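# Weigh and sort three deep-well blocks into nests

## Task

Move each of the three deep-well blocks out of infeed nest IN and sort it by its weight against the batch limits: a block lighter than the limits goes to reject nest RU, a block heavier than them goes to reject nest RO, and a block inside the limits goes to pass nest P1 or P2. At the end no nest may hold more than one block. Every block has to rest flat within its nest's locators, with its well A1 (at the block's cut-off corner) placed at the nest corner labelled A1. A block that stays in place only because the robot holds it does not count. Finish by opening the grippers and moving the arms away.

## Robot and tools

Setup: two FANUC CRX arms, left_arm and right_arm, each with a Robotiq 140 two-finger gripper and a wrist camera. Roots in the scene frame: left_arm at (+0.037, +0.387, 0) m, quat_wxyz (+0.997, 0, 0, +0.075); right_arm at (+0.010, -0.369, 0) m, quat_wxyz (+0.997, 0, 0, +0.072). The scene frame has its origin on the table top between the arms, +z up, +x out over the table, and left_arm on the +y side. The arm names do not refer to image sides. Either arm may be parked out of the way.

Weighing: CW is a check-weigher set to the batch limits. Release a block on its platform and a lamp on its front lights: amber UNDER, green ACCEPT, red OVER. Use that reading to pick RU, RO, or P1/P2. Well A1 sits at the cut-off corner of each block.

Joint order in every row and every per-joint list: wrist roll (J6), wrist pitch (J5), forearm roll (J4), shoulder (J2), waist (J1), elbow (J3). Use this order only. Stated ranges (rad): waist -3.491 to 3.491, shoulder -3.140 to 3.140, elbow -1.187 to 4.328, forearm roll -3.316 to 3.316, wrist pitch -3.140 to 3.140, wrist roll -3.927 to 3.927. Real ends may differ by up to 0.010 rad.

Row format (shared by execute_actions and move): one flat list of 18 numbers, each in [-1, 1], covering both arms even when one is idle. Numbers 1-6 are left_arm joint offsets, then its gripper position, force_limit, speed; numbers 10-18 repeat that for right_arm. Joint offsets are scaled: 1.0 equals 1.983 rad for waist and shoulder, 2.38 rad for elbow, 2.975 rad for forearm roll, wrist pitch and wrist roll. They are offsets, not poses.

execute_actions(actions): a list of actions; each action is a list of up to 15 rows, one row per 1/30 s step; a short action repeats its last row to fill 15 steps. In execute_actions the joint offsets count from the angles at the start of that action (for the first action of a call, from the last reported angles), not from the previous row. An action that would push a joint more than 0.010 rad beyond its range is rejected for both arms; a malformed action, or a failing first action, rejects the whole call. An empty list only returns state and images. A joint driven to its real end reports "joint sent to its limit".

Gripper numbers: position +1 is fully open (140 mm), pads touch near -0.8, and -1 closes until blocked. force_limit about 14 N at -1, 60 N at 0, 107 N at +1 (parts up to 40 mm wide). speed about 30 mm/s at -1, 140 at 0, 250 at +1. To leave a gripper unchanged, resend its previous three numbers; 0 is a real command. Fingertips extend about 33 mm past end_effector_position closed, 9 mm open, and move about 24 mm outward while closing, so keep clearance above surfaces. To squeeze harder during a grip, raise force_limit and switch position between -1 and -0.98.

move(target, speed, blocking): target is one 18-number row; its joint offsets count from the Joint positions in the latest result that shows them. All joints follow synchronized paths (0.5 to 10 s) so the hand travels a curve; no collision avoidance. speed is the top speed in rad/s of the joint with the longest travel, 0.01 to 2, default 0.5. Gripper numbers are applied at the start. blocking=false returns after 0.5 s while motion continues; check with wait(0) and send nothing else until it ends, or call stop. The extra "move:" line reports the ending (done, off_target, moving, held, fault), limits=held or limits=none, and each arm's joint farthest from target.

wait(seconds): 0 to 10, holds last commands. stop(): brakes a running move (needs room). zoom_image(camera, region): region [x0, y0, x1, y1] in pixels, at most 504 by 504, cameras cam_head_left, cam_head_right, cam_left_wrist, cam_right_wrist (all 672x504). read_manual(section): licence texts only. finished_scene(scene): ends scene 1 or 2 irreversibly; the goal must hold.

Results: each arm's end_effector_position (m) and end_effector_quat_wxyz in the scene frame (less accurate at long reach); Joint positions, Joint velocities and Joint targets per arm in joint order (rad, rad/s); step readings with HELD marking held-back steps; Flange force (includes held weight, noisy, may say no reading); position_measured in counts (3 open, 230 pads meeting); object_status 0 moving, 1 blocked opening, 2 blocked closing (a grip), 3 at target or pads met. "joint command not followed" means a clearance check altered joint targets.

Motion limits: joint target speed capped at 2.62, 3.14, 3.93 rad/s (waist/shoulder, elbow, wrist joints); targets stay within 0.805, 0.966, 1.21 rad of measured angles; if a step would move the gripper over 70 mm, targets are scaled back, so large moves may need several actions.

Avoid: knocking anything off the table, arm-to-arm contact, dropping or slamming blocks, and pressing hard. Load limits 142 N m for waist, shoulder, elbow and 35.6 N m for wrist joints, including held weight; reaching one, or 150 N outside force, stops that arm for 10 s. Stiff arms fault if targets go past firm contact. MOTOR HOT warns before an OVER-TEMPERATURE FAULT brakes the arm. Occasional tugs on held parts or pushes on loose ones may occur.

Each tool is called as name(argument=value, ...) on one line, values as JSON.

## Session

execute_actions(actions=[])

Scene clock: 0.00 s.
left_arm: end_effector_position=(+0.2660, +0.6286, +0.3390) position_measured=3 object_status=3 end_effector_quat_wxyz=(+0.034, -0.310, +0.694, +0.649) | right_arm: end_effector_position=(+0.5249, -0.6599, +0.2006) position_measured=3 object_status=3 end_effector_quat_wxyz=(+0.216, -0.705, +0.670, -0.089)
Joint names: [wrist roll, wrist pitch, forearm roll, shoulder, waist, elbow]
Joint positions: left_arm=[-0.816 -2.038 -1.3   -0.091 -0.295 -0.267] | right_arm=[ 0.659 -1.262 -0.399  0.172 -0.68   0.125]
Joint velocities: left_arm=[ 0.    -0.    -0.001 -0.001 -0.     0.   ] | right_arm=[-0.     0.001 -0.    -0.    -0.     0.002]
Flange force (N, the push that the arm receives, along the gripper's own x y z axes): no reading
Joint targets: left_arm=[-0.816 -2.038 -1.300 -0.091 -0.295 -0.267] | right_arm=[0.659 -1.262 -0.399 0.172 -0.680 0.125]

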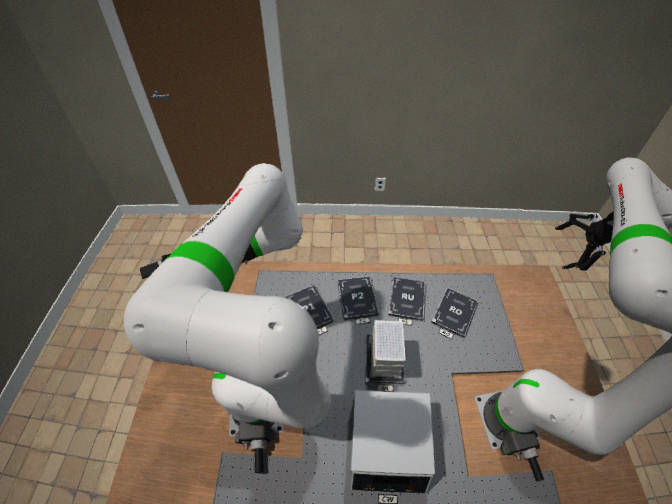

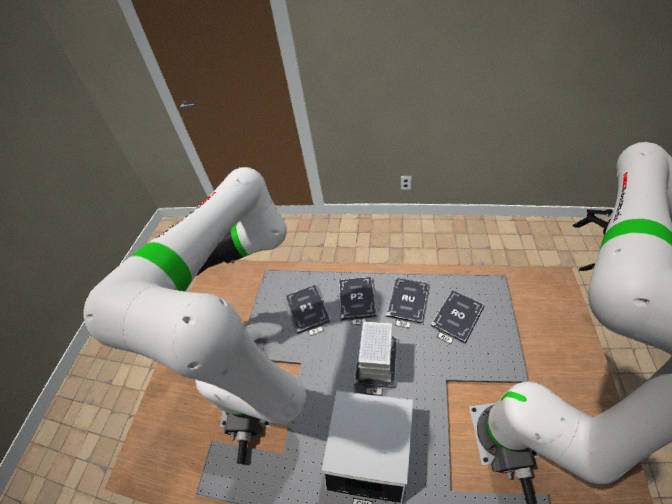

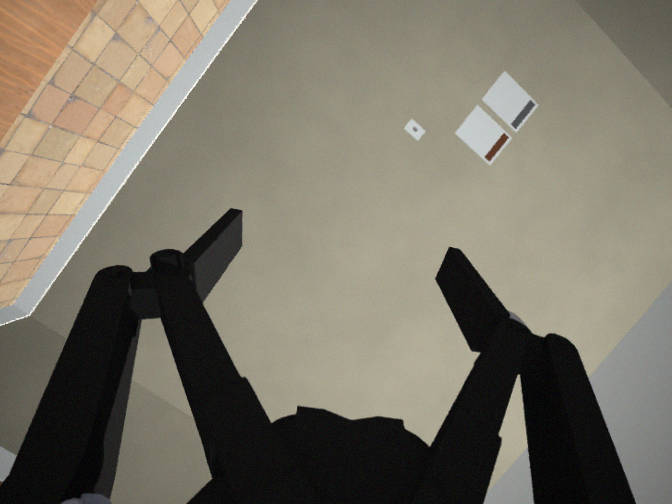

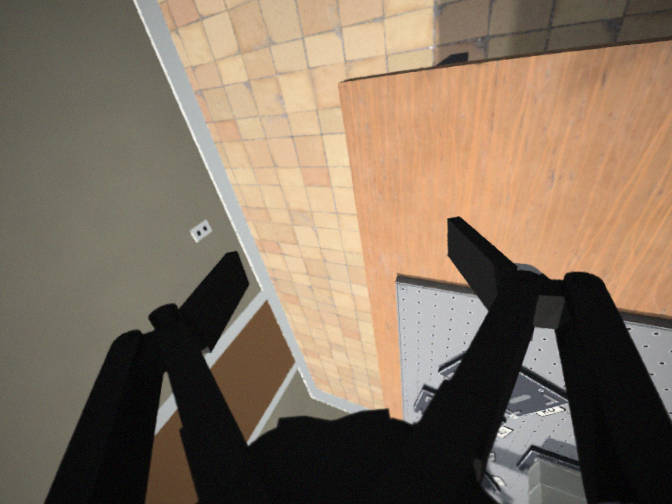

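move(target=[1,0.157,0.437,0.013,-0.35,0.085,1,0,0,0,0,0,0,0,0,1,0,0], speed=1.0)

move(target=[0.0908,0,0,0,0,0,1,0,0,0,0,0,0,0,0,1,0,0])

zoom_image(camera="cam_head_right", region=[270,260,500,420])

Scene clock: 3.87 s.
left_arm: end_effector_position=(+0.2104, +0.0001, +0.2376) position_measured=3 object_status=3 end_effector_quat_wxyz=(-0.000, +0.992, -0.125, +0.000) | right_arm: end_effector_position=(+0.5249, -0.6599, +0.2006) position_measured=3 object_status=3 end_effector_quat_wxyz=(+0.216, -0.705, +0.670, -0.089)
Joint names: [wrist roll, wrist pitch, forearm roll, shoulder, waist, elbow]
Joint positions: left_arm=[ 2.159 -1.571 -0.    -0.065 -0.989 -0.065] | right_arm=[ 0.659 -1.262 -0.399  0.172 -0.68   0.125]
Joint velocities: left_arm=[ 0.001 -0.    -0.     0.002 -0.     0.   ] | right_arm=[-0.    -0.    -0.     0.001 -0.    -0.   ]
Flange force (N, the push that the arm receives, along the gripper's own x y z axes): left_arm=[-0.9 -2.4 -2.5] | right_arm=[-1.3 -0.2 -3.5]
Joint targets: left_arm=[2.159 -1.571 -0.000 -0.065 -0.989 -0.065] | right_arm=[0.659 -1.262 -0.399 0.172 -0.680 0.125]
move: done; limits=none; left_arm: farthest joint: the forearm roll, 0.001 radians from its target (1.300 radians at the start); right_arm: farthest joint: the waist, 0.000 radians from its target (0.000 radians at the start)

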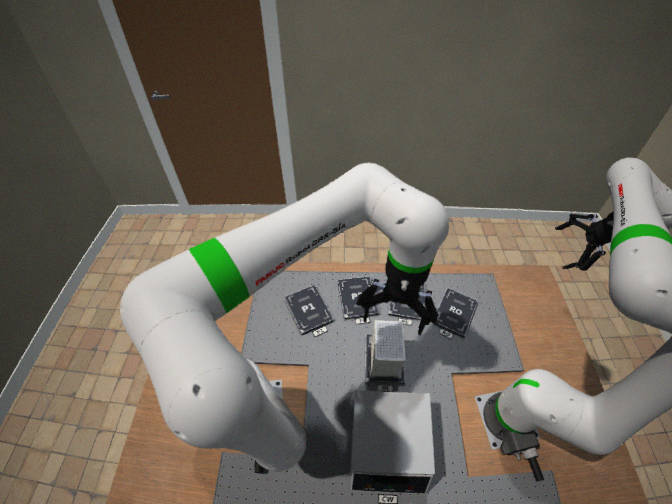

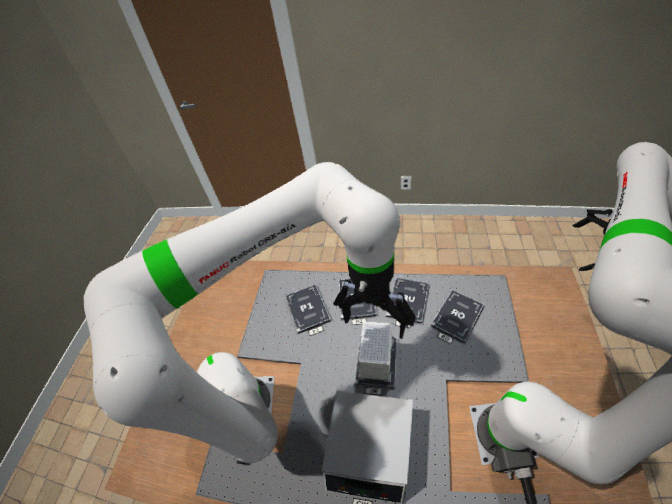

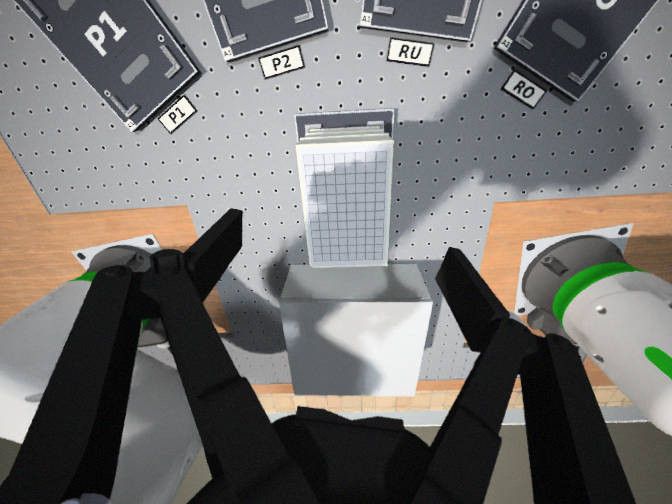

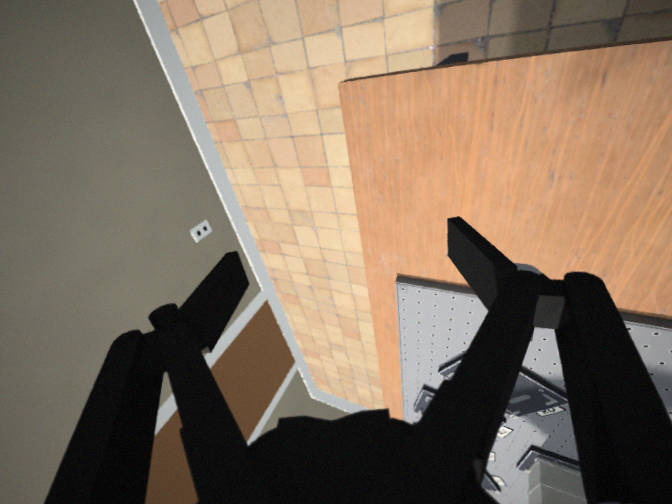

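Scene clock: 4.97 s.
left_arm: end_effector_position=(+0.2104, +0.0001, +0.2376) position_measured=3 object_status=3 end_effector_quat_wxyz=(-0.000, +1.000, +0.009, +0.000) | right_arm: end_effector_position=(+0.5249, -0.6599, +0.2006) position_measured=3 object_status=3 end_effector_quat_wxyz=(+0.216, -0.705, +0.670, -0.089)
Joint names: [wrist roll, wrist pitch, forearm roll, shoulder, waist, elbow]
Joint positions: left_arm=[ 2.429 -1.571 -0.    -0.065 -0.989 -0.065] | right_arm=[ 0.659 -1.262 -0.399  0.172 -0.68   0.125]
Joint velocities: left_arm=[ 0.002 -0.    -0.001 -0.     0.    -0.   ] | right_arm=[ 0.  0. -0. -0. -0. -0.]
Flange force (N, the push that the arm receives, along the gripper's own x y z axes): left_arm=[-1.1 -0.2 -3.0] | right_arm=[-1.6 1.3 -3.1]
Joint targets: left_arm=[2.429 -1.571 -0.000 -0.065 -0.989 -0.065] | right_arm=[0.659 -1.262 -0.399 0.172 -0.680 0.125]
move: done; limits=none; left_arm: farthest joint: the waist, 0.000 radians from its target (0.000 radians at the start); right_arm: farthest joint: the waist, 0.000 radians from its target (0.000 radians at the start)

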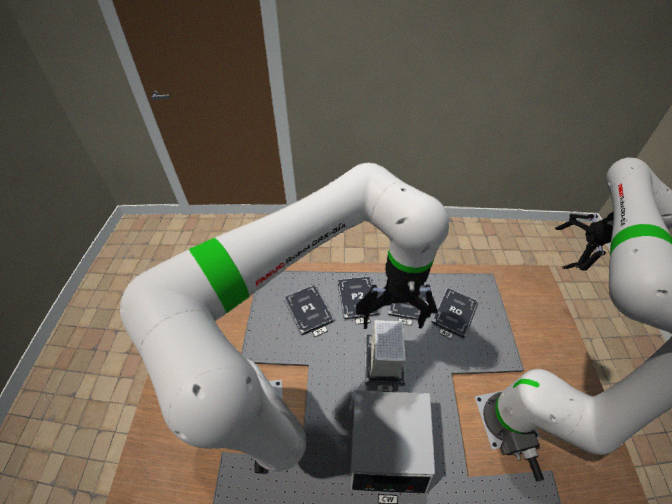

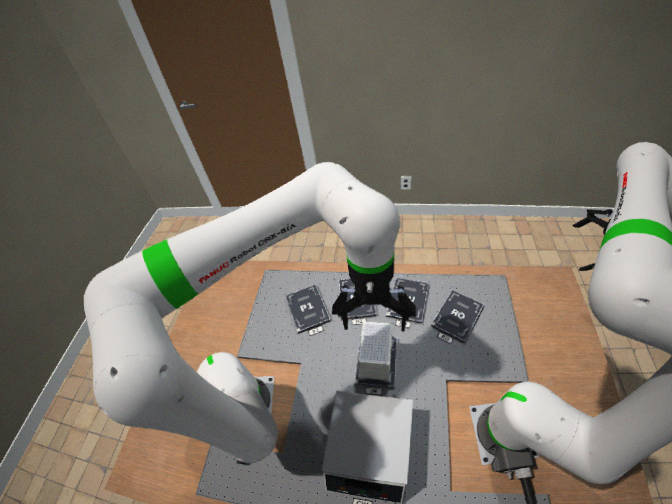

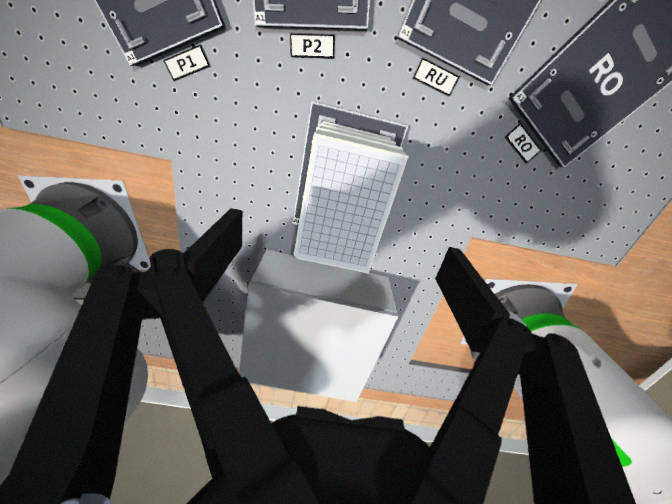

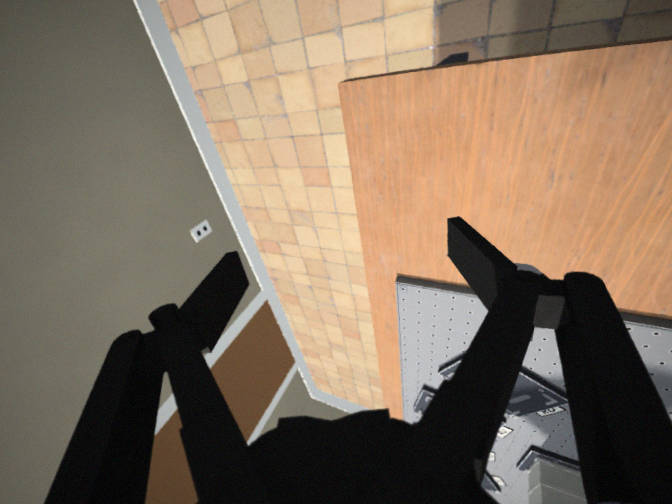

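Region (270, 260, 500, 420) of cam_head_right's 672x504 image, scaled by 2.191, with more detail than that image has; it fills the top 351 rows of this view, and the rest is white.

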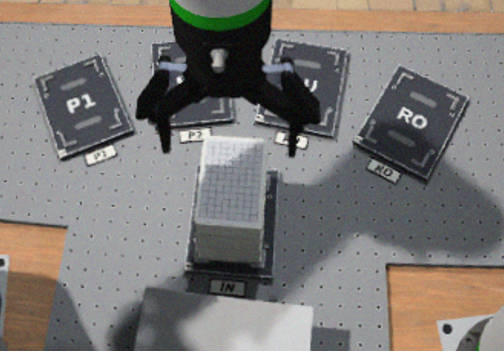

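move(target=[-0.0087,0.0813,0,0.0055,-0.0116,-0.097,1,0,0,0,0,0,0,0,0,1,0,0], speed=0.25)

Scene clock: 6.57 s.
left_arm: end_effector_position=(+0.1963, +0.0023, +0.1350) position_measured=3 object_status=3 end_effector_quat_wxyz=(-0.000, +1.000, -0.015, +0.000) | right_arm: end_effector_position=(+0.5249, -0.6599, +0.2006) position_measured=3 object_status=3 end_effector_quat_wxyz=(+0.216, -0.705, +0.670, -0.089)
Joint names: [wrist roll, wrist pitch, forearm roll, shoulder, waist, elbow]
Joint positions: left_arm=[ 2.403 -1.329 -0.    -0.054 -1.012 -0.296] | right_arm=[ 0.659 -1.262 -0.399  0.172 -0.68   0.125]
Joint velocities: left_arm=[-0.     0.003 -0.     0.001 -0.    -0.002] | right_arm=[-0.    -0.    -0.     0.     0.     0.002]
Flange force (N, the push that the arm receives, along the gripper's own x y z axes): left_arm=[-1.4 0.5 -3.4] | right_arm=[-1.0 1.1 -3.2]
Joint targets: left_arm=[2.403 -1.329 -0.000 -0.054 -1.012 -0.296] | right_arm=[0.659 -1.262 -0.399 0.172 -0.680 0.125]
move: done; limits=none; left_arm: farthest joint: the waist, 0.000 radians from its target (0.023 radians at the start); right_arm: farthest joint: the waist, 0.000 radians from its target (0.000 radians at the start)

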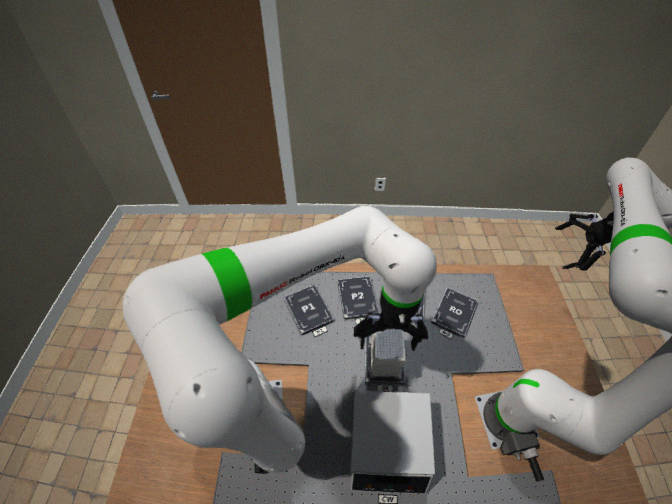

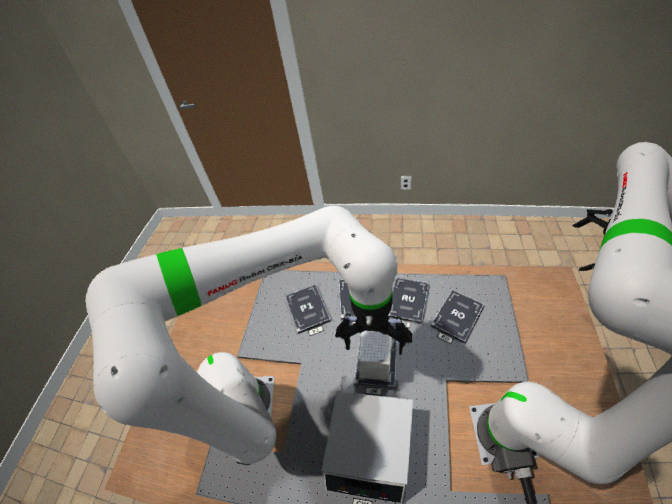

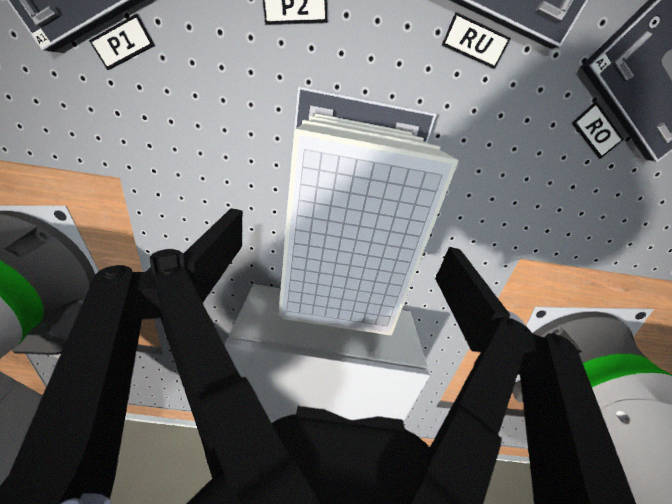

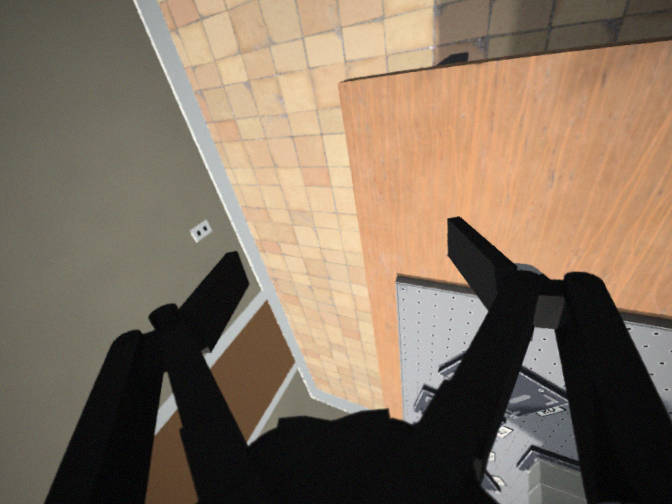

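move(target=[-0.003,0,0,0.0035,0,0.0028,-1,0,-0.5,0,0,0,0,0,0,1,0,0], speed=0.1)

move(target=[0,-0.044,0,-0.0121,0,0.0454,-1,0,-0.5,0,0,0,0,0,0,1,0,0], speed=0.25)

move(target=[0.1966,0.0097,0,-0.0323,-0.2854,-0.0395,-1,0,-0.5,0,0,0,0,0,0,1,0,0])

Scene clock: 7.90 s.
left_arm: end_effector_position=(+0.1981, +0.0002, +0.1351) position_measured=106 object_status=2 end_effector_quat_wxyz=(-0.000, +1.000, -0.020, +0.000) | right_arm: end_effector_position=(+0.5249, -0.6599, +0.2006) position_measured=3 object_status=3 end_effector_quat_wxyz=(+0.216, -0.705, +0.670, -0.089)
Joint names: [wrist roll, wrist pitch, forearm roll, shoulder, waist, elbow]
Joint positions: left_arm=[ 2.394 -1.329 -0.    -0.047 -1.012 -0.289] | right_arm=[ 0.659 -1.262 -0.399  0.172 -0.68   0.125]
Joint velocities: left_arm=[-0.    -0.     0.001  0.     0.     0.   ] | right_arm=[ 0.    -0.     0.     0.    -0.001 -0.001]
Flange force (N, the push that the arm receives, along the gripper's own x y z axes): left_arm=[-2.9 -4.8 -32.4] | right_arm=[-3.6 -0.8 -2.2]
Joint targets: left_arm=[2.394 -1.329 -0.000 -0.047 -1.012 -0.289] | right_arm=[0.659 -1.262 -0.399 0.172 -0.680 0.125]
move: done; limits=none; left_arm: farthest joint: the elbow, 0.001 radians from its target (0.006 radians at the start); right_arm: farthest joint: the waist, 0.000 radians from its target (0.000 radians at the start)

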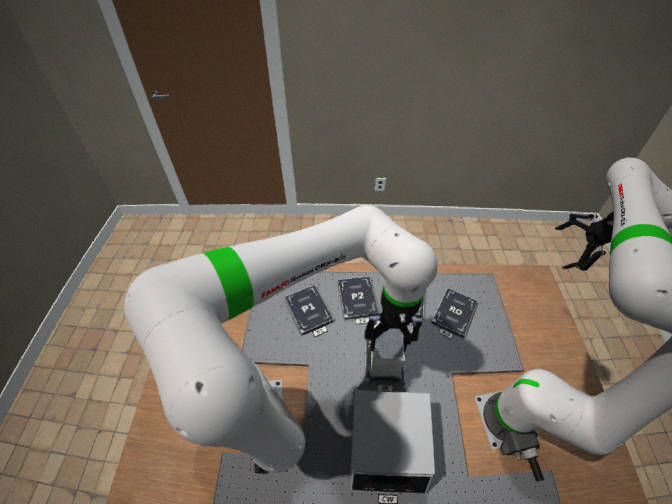

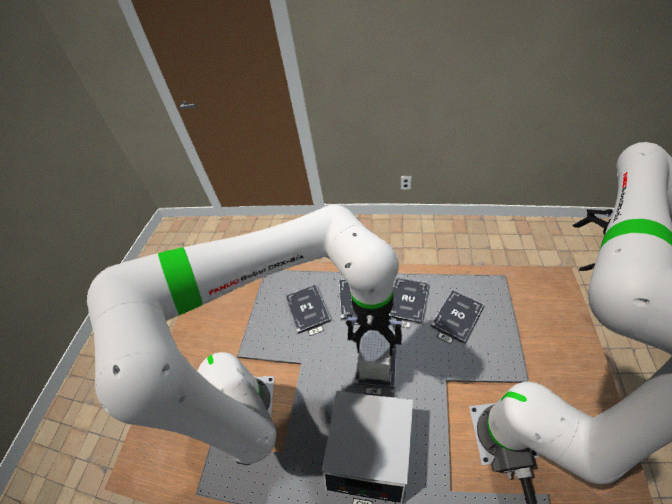

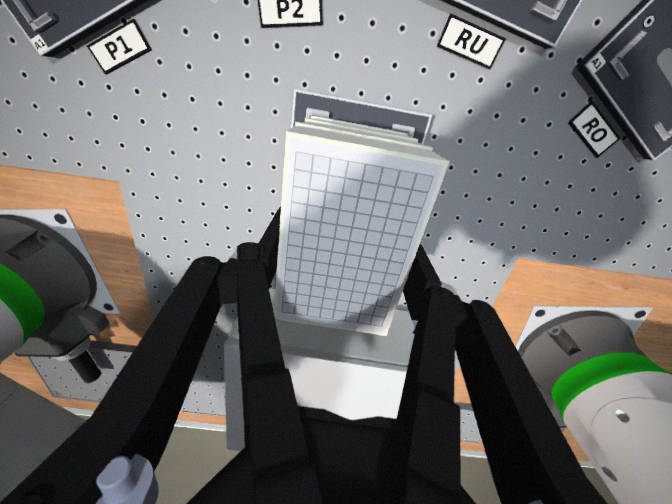

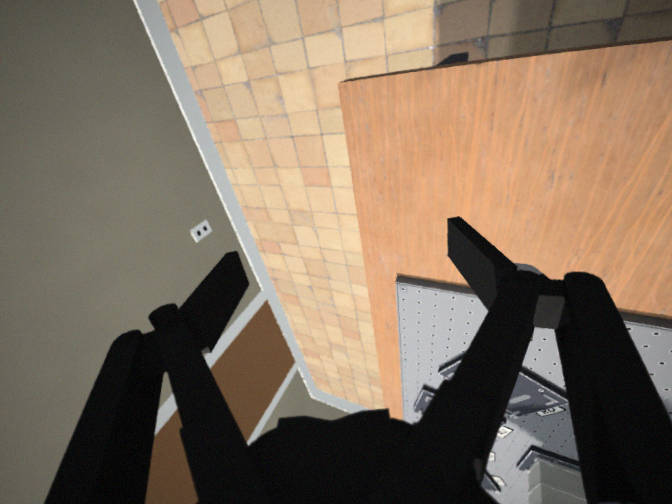

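Scene clock: 8.90 s.
left_arm: end_effector_position=(+0.1984, -0.0002, +0.1903) position_measured=107 object_status=2 end_effector_quat_wxyz=(+0.000, +1.000, -0.020, +0.001) | right_arm: end_effector_position=(+0.5249, -0.6599, +0.2006) position_measured=3 object_status=3 end_effector_quat_wxyz=(+0.216, -0.705, +0.670, -0.089)
Joint names: [wrist roll, wrist pitch, forearm roll, shoulder, waist, elbow]
Joint positions: left_arm=[ 2.394 -1.46  -0.    -0.071 -1.012 -0.181] | right_arm=[ 0.659 -1.262 -0.399  0.172 -0.68   0.125]
Joint velocities: left_arm=[-0.    -0.001 -0.001  0.     0.     0.002] | right_arm=[-0.     0.001 -0.    -0.    -0.     0.   ]
Flange force (N, the push that the arm receives, along the gripper's own x y z axes): left_arm=[-1.4 -1.8 -0.2] | right_arm=[-1.1 0.8 -2.2]
Joint targets: left_arm=[2.394 -1.460 -0.000 -0.071 -1.012 -0.181] | right_arm=[0.659 -1.262 -0.399 0.172 -0.680 0.125]
move: done; limits=none; left_arm: farthest joint: the waist, 0.000 radians from its target (0.000 radians at the start); right_arm: farthest joint: the waist, 0.000 radians from its target (0.000 radians at the start)

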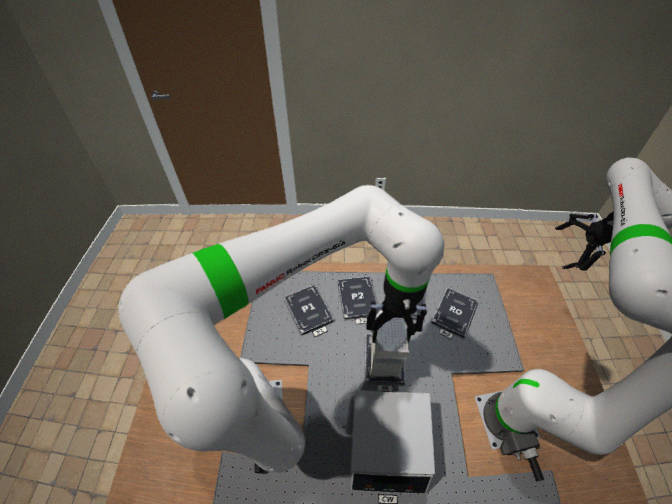

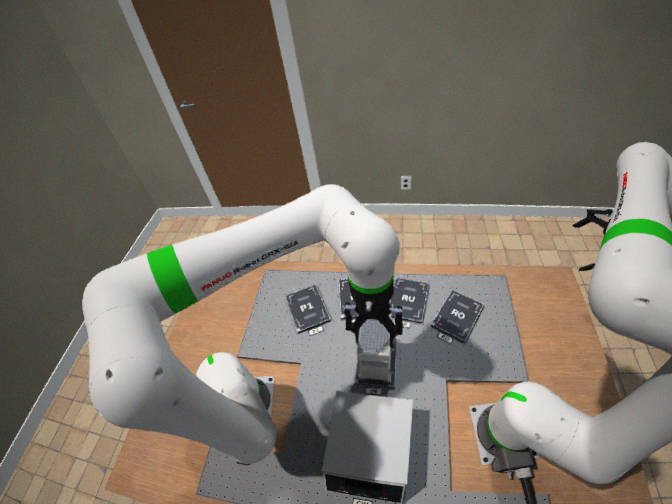

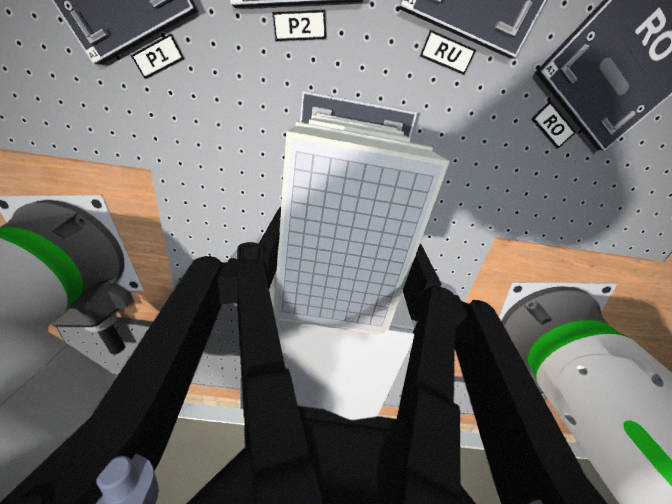

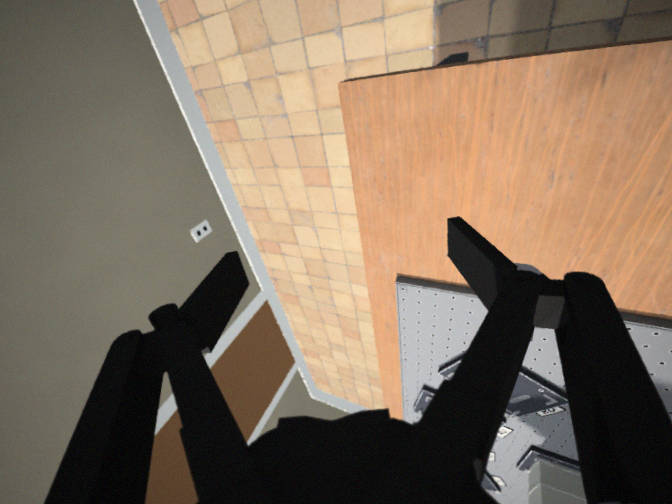

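Scene clock: 10.63 s.
left_arm: end_effector_position=(-0.0383, +0.0017, +0.1749) position_measured=107 object_status=2 end_effector_quat_wxyz=(+0.000, +1.000, -0.010, +0.000) | right_arm: end_effector_position=(+0.5249, -0.6599, +0.2006) position_measured=3 object_status=3 end_effector_quat_wxyz=(+0.216, -0.705, +0.670, -0.089)
Joint names: [wrist roll, wrist pitch, forearm roll, shoulder, waist, elbow]
Joint positions: left_arm=[ 2.979 -1.431 -0.    -0.135 -1.578 -0.275] | right_arm=[ 0.659 -1.262 -0.399  0.172 -0.68   0.125]
Joint velocities: left_arm=[ 0.002 -0.    -0.001 -0.001 -0.002  0.   ] | right_arm=[ 0.     0.001 -0.    -0.     0.     0.   ]
Flange force (N, the push that the arm receives, along the gripper's own x y z axes): left_arm=[-3.0 0.4 -0.9] | right_arm=[-0.6 -0.2 -3.5]
Joint targets: left_arm=[2.979 -1.431 -0.000 -0.135 -1.578 -0.275] | right_arm=[0.659 -1.262 -0.399 0.172 -0.680 0.125]
move: done; limits=none; left_arm: farthest joint: the waist, 0.000 radians from its target (0.566 radians at the start); right_arm: farthest joint: the waist, 0.000 radians from its target (0.000 radians at the start)

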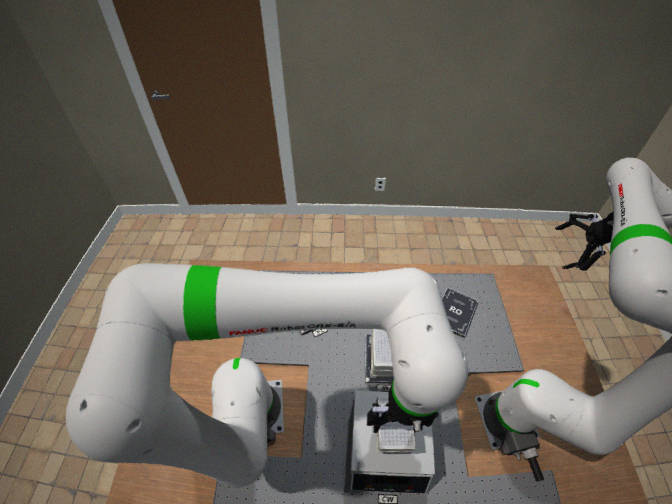

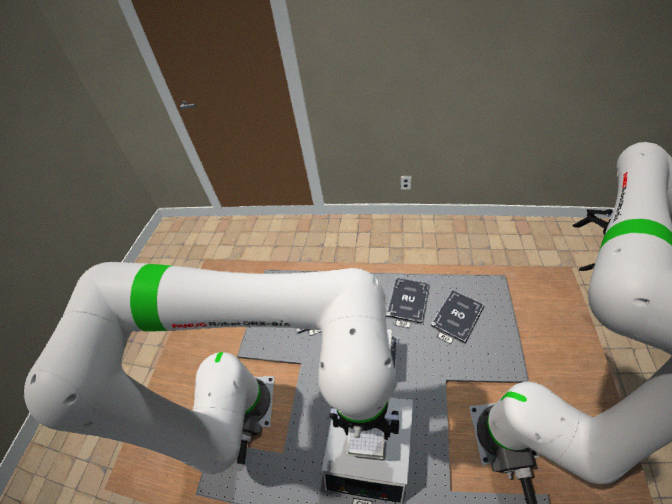

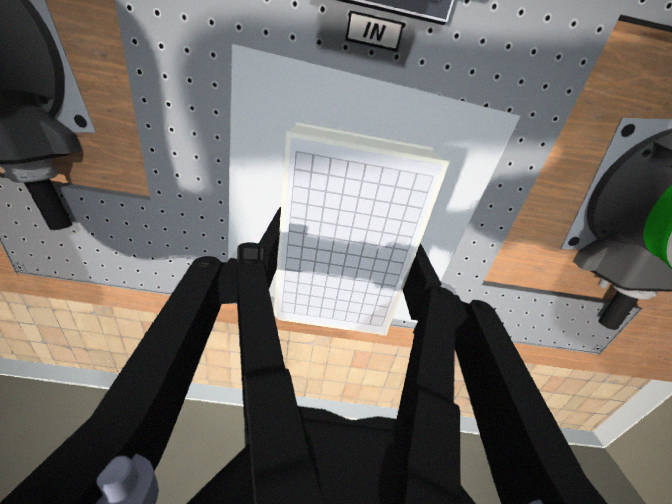

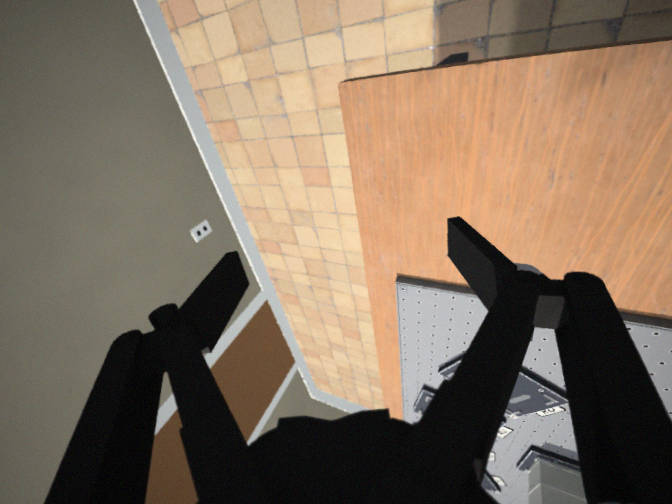

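move(target=[0,0.0266,0,0.0086,0,-0.026,-1,0,-0.5,0,0,0,0,0,0,1,0,0], speed=0.08)

move(target=[0,0.001,0,0,0,-0.0012,0.5,0,-0.5,0,0,0,0,0,0,1,0,0], speed=0.02)

wait(seconds=2)

Scene clock: 12.17 s.
left_arm: end_effector_position=(-0.0381, +0.0007, +0.1424) position_measured=107 object_status=2 end_effector_quat_wxyz=(+0.000, +1.000, -0.010, +0.000) | right_arm: end_effector_position=(+0.5249, -0.6599, +0.2006) position_measured=3 object_status=3 end_effector_quat_wxyz=(+0.216, -0.705, +0.670, -0.089)
Joint names: [wrist roll, wrist pitch, forearm roll, shoulder, waist, elbow]
Joint positions: left_arm=[ 2.979 -1.352 -0.    -0.118 -1.578 -0.336] | right_arm=[ 0.659 -1.262 -0.399  0.172 -0.68   0.125]
Joint velocities: left_arm=[ 0.     0.001 -0.     0.001  0.    -0.002] | right_arm=[ 0.     0.    -0.     0.001 -0.    -0.   ]
Flange force (N, the push that the arm receives, along the gripper's own x y z axes): left_arm=[-0.1 -3.3 -7.2] | right_arm=[-0.8 0.1 -3.5]
Joint targets: left_arm=[2.979 -1.352 -0.000 -0.118 -1.578 -0.337] | right_arm=[0.659 -1.262 -0.399 0.172 -0.680 0.125]
move: done; limits=none; left_arm: farthest joint: the waist, 0.000 radians from its target (0.000 radians at the start); right_arm: farthest joint: the waist, 0.000 radians from its target (0.000 radians at the start)

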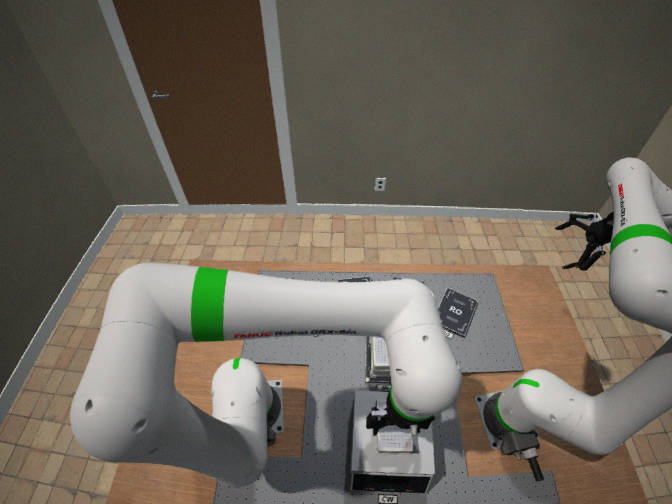

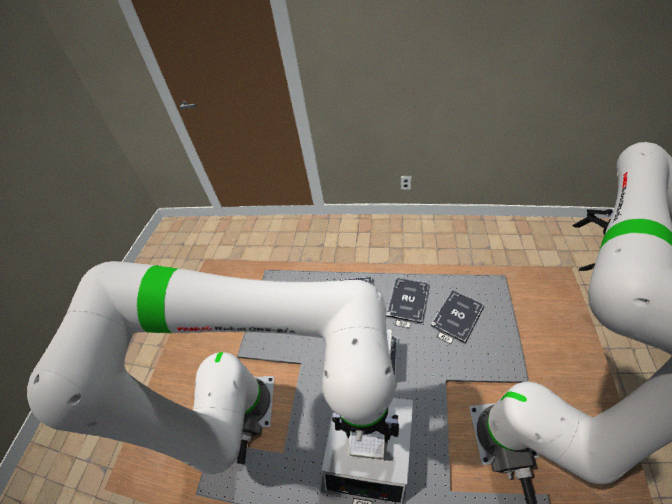

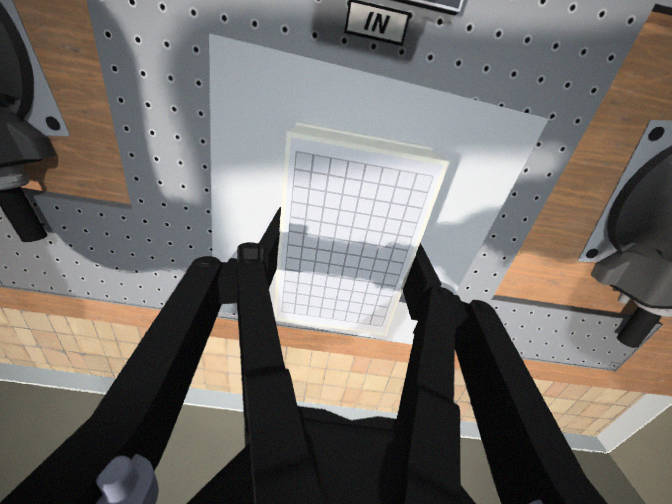

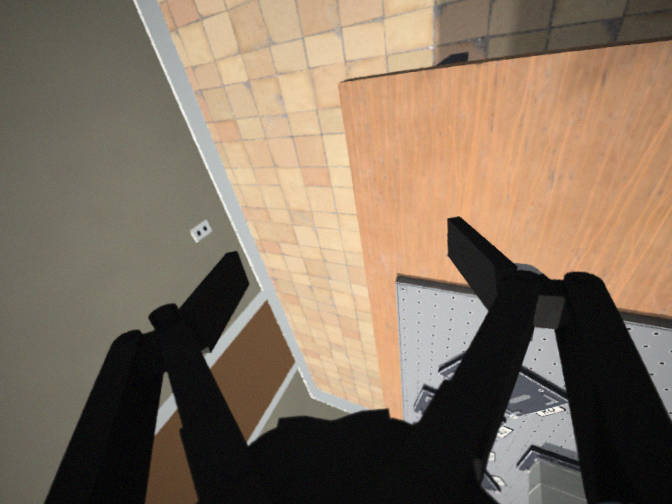

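Scene clock: 12.87 s.
left_arm: end_effector_position=(-0.0382, +0.0009, +0.1412) position_measured=66 object_status=3 end_effector_quat_wxyz=(+0.000, +1.000, -0.010, +0.000) | right_arm: end_effector_position=(+0.5249, -0.6599, +0.2006) position_measured=3 object_status=3 end_effector_quat_wxyz=(+0.216, -0.705, +0.670, -0.089)
Joint names: [wrist roll, wrist pitch, forearm roll, shoulder, waist, elbow]
Joint positions: left_arm=[ 2.979 -1.349 -0.    -0.118 -1.578 -0.339] | right_arm=[ 0.659 -1.262 -0.399  0.172 -0.68   0.125]
Joint velocities: left_arm=[-0.     0.001 -0.    -0.001  0.    -0.001] | right_arm=[-0.     0.001 -0.     0.     0.     0.   ]
Flange force (N, the push that the arm receives, along the gripper's own x y z axes): left_arm=[-0.5 -0.7 -3.0] | right_arm=[-5.7 2.3 -2.8]
Joint targets: left_arm=[2.979 -1.349 -0.000 -0.118 -1.578 -0.339] | right_arm=[0.659 -1.262 -0.399 0.172 -0.680 0.125]
move: done; limits=none; left_arm: farthest joint: the waist, 0.000 radians from its target (0.000 radians at the start); right_arm: farthest joint: the waist, 0.000 radians from its target (0.000 radians at the start)

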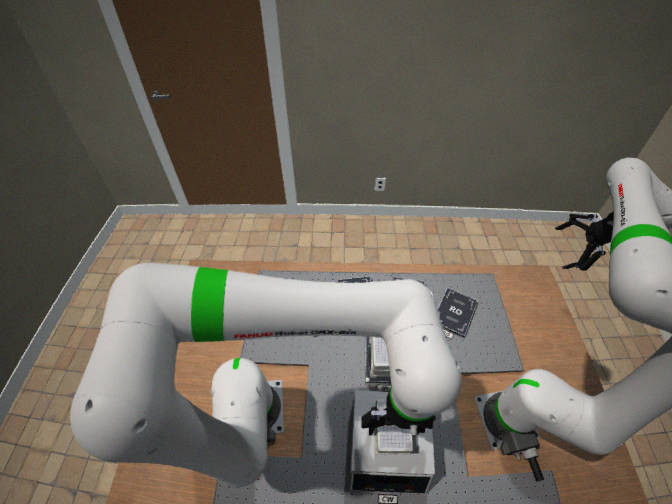

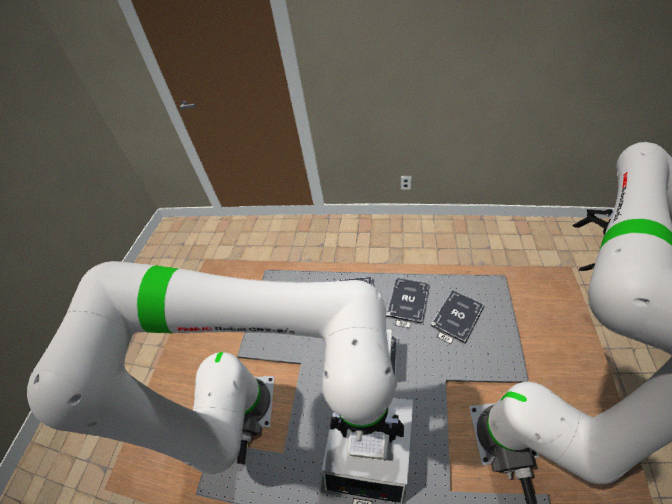

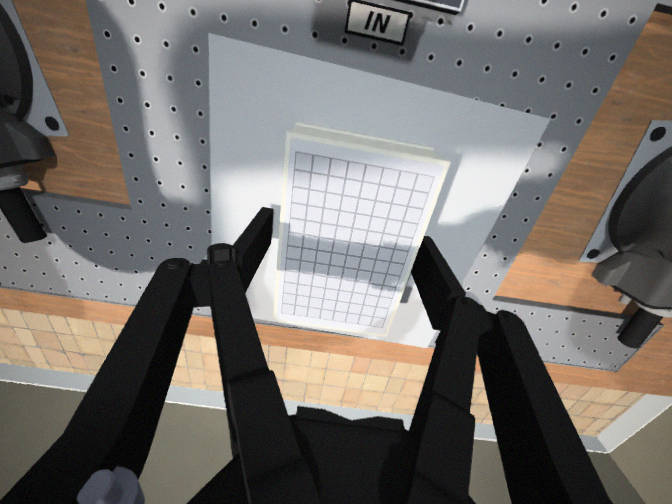

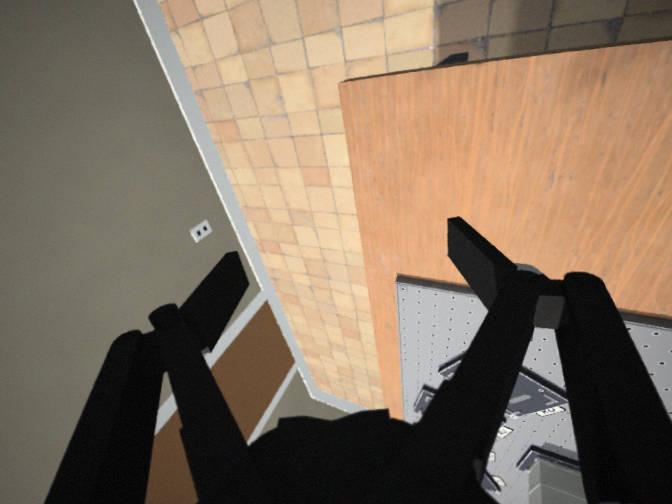

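Scene clock: 14.87 s.
left_arm: end_effector_position=(-0.0382, +0.0009, +0.1412) position_measured=66 object_status=3 end_effector_quat_wxyz=(+0.000, +1.000, -0.010, +0.000) | right_arm: end_effector_position=(+0.5249, -0.6599, +0.2006) position_measured=3 object_status=3 end_effector_quat_wxyz=(+0.216, -0.705, +0.670, -0.089)
Joint names: [wrist roll, wrist pitch, forearm roll, shoulder, waist, elbow]
Joint positions: left_arm=[ 2.979 -1.349 -0.    -0.118 -1.578 -0.339] | right_arm=[ 0.659 -1.262 -0.399  0.172 -0.68   0.125]
Joint velocities: left_arm=[ 0.    -0.001 -0.002  0.001 -0.    -0.   ] | right_arm=[ 0.    -0.    -0.     0.     0.001 -0.001]
Flange force (N, the push that the arm receives, along the gripper's own x y z axes): left_arm=[-1.5 -1.0 -2.9] | right_arm=[-0.9 0.9 -3.5]
Joint targets: left_arm=[2.979 -1.349 -0.000 -0.118 -1.578 -0.339] | right_arm=[0.659 -1.262 -0.399 0.172 -0.680 0.125]
wait: 2.00 s; at rest by 0.17 s

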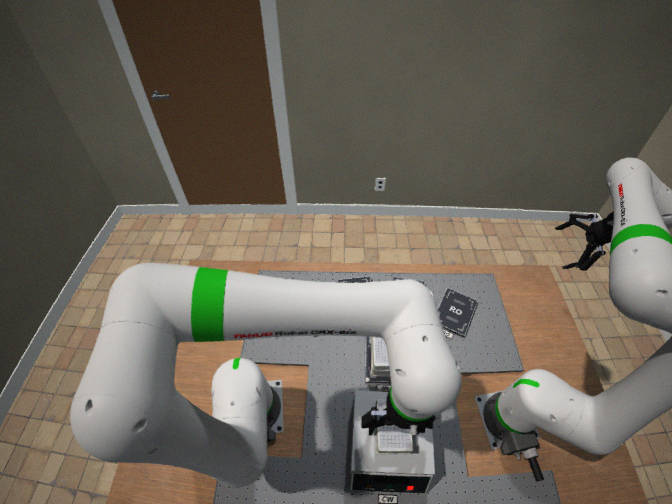

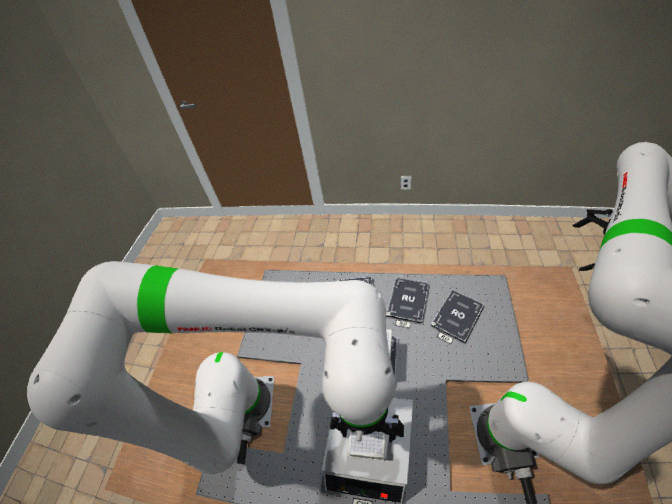

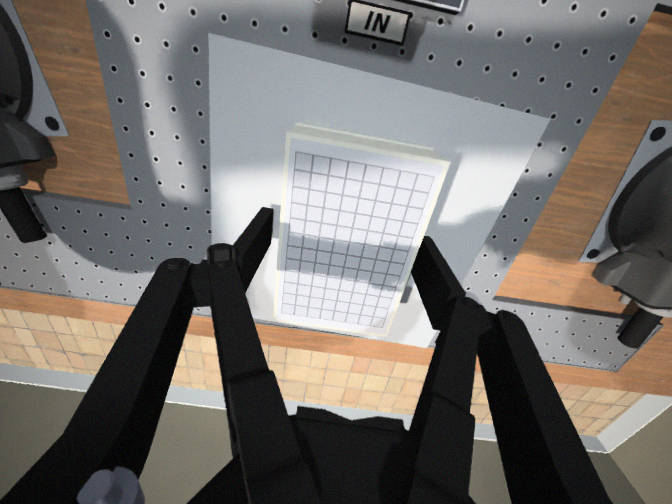

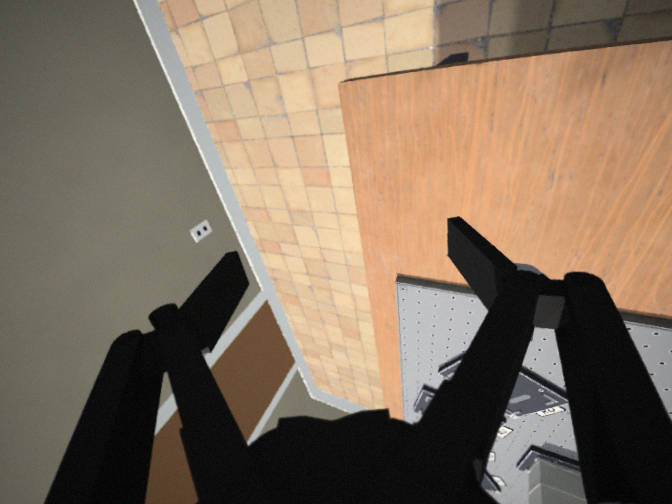

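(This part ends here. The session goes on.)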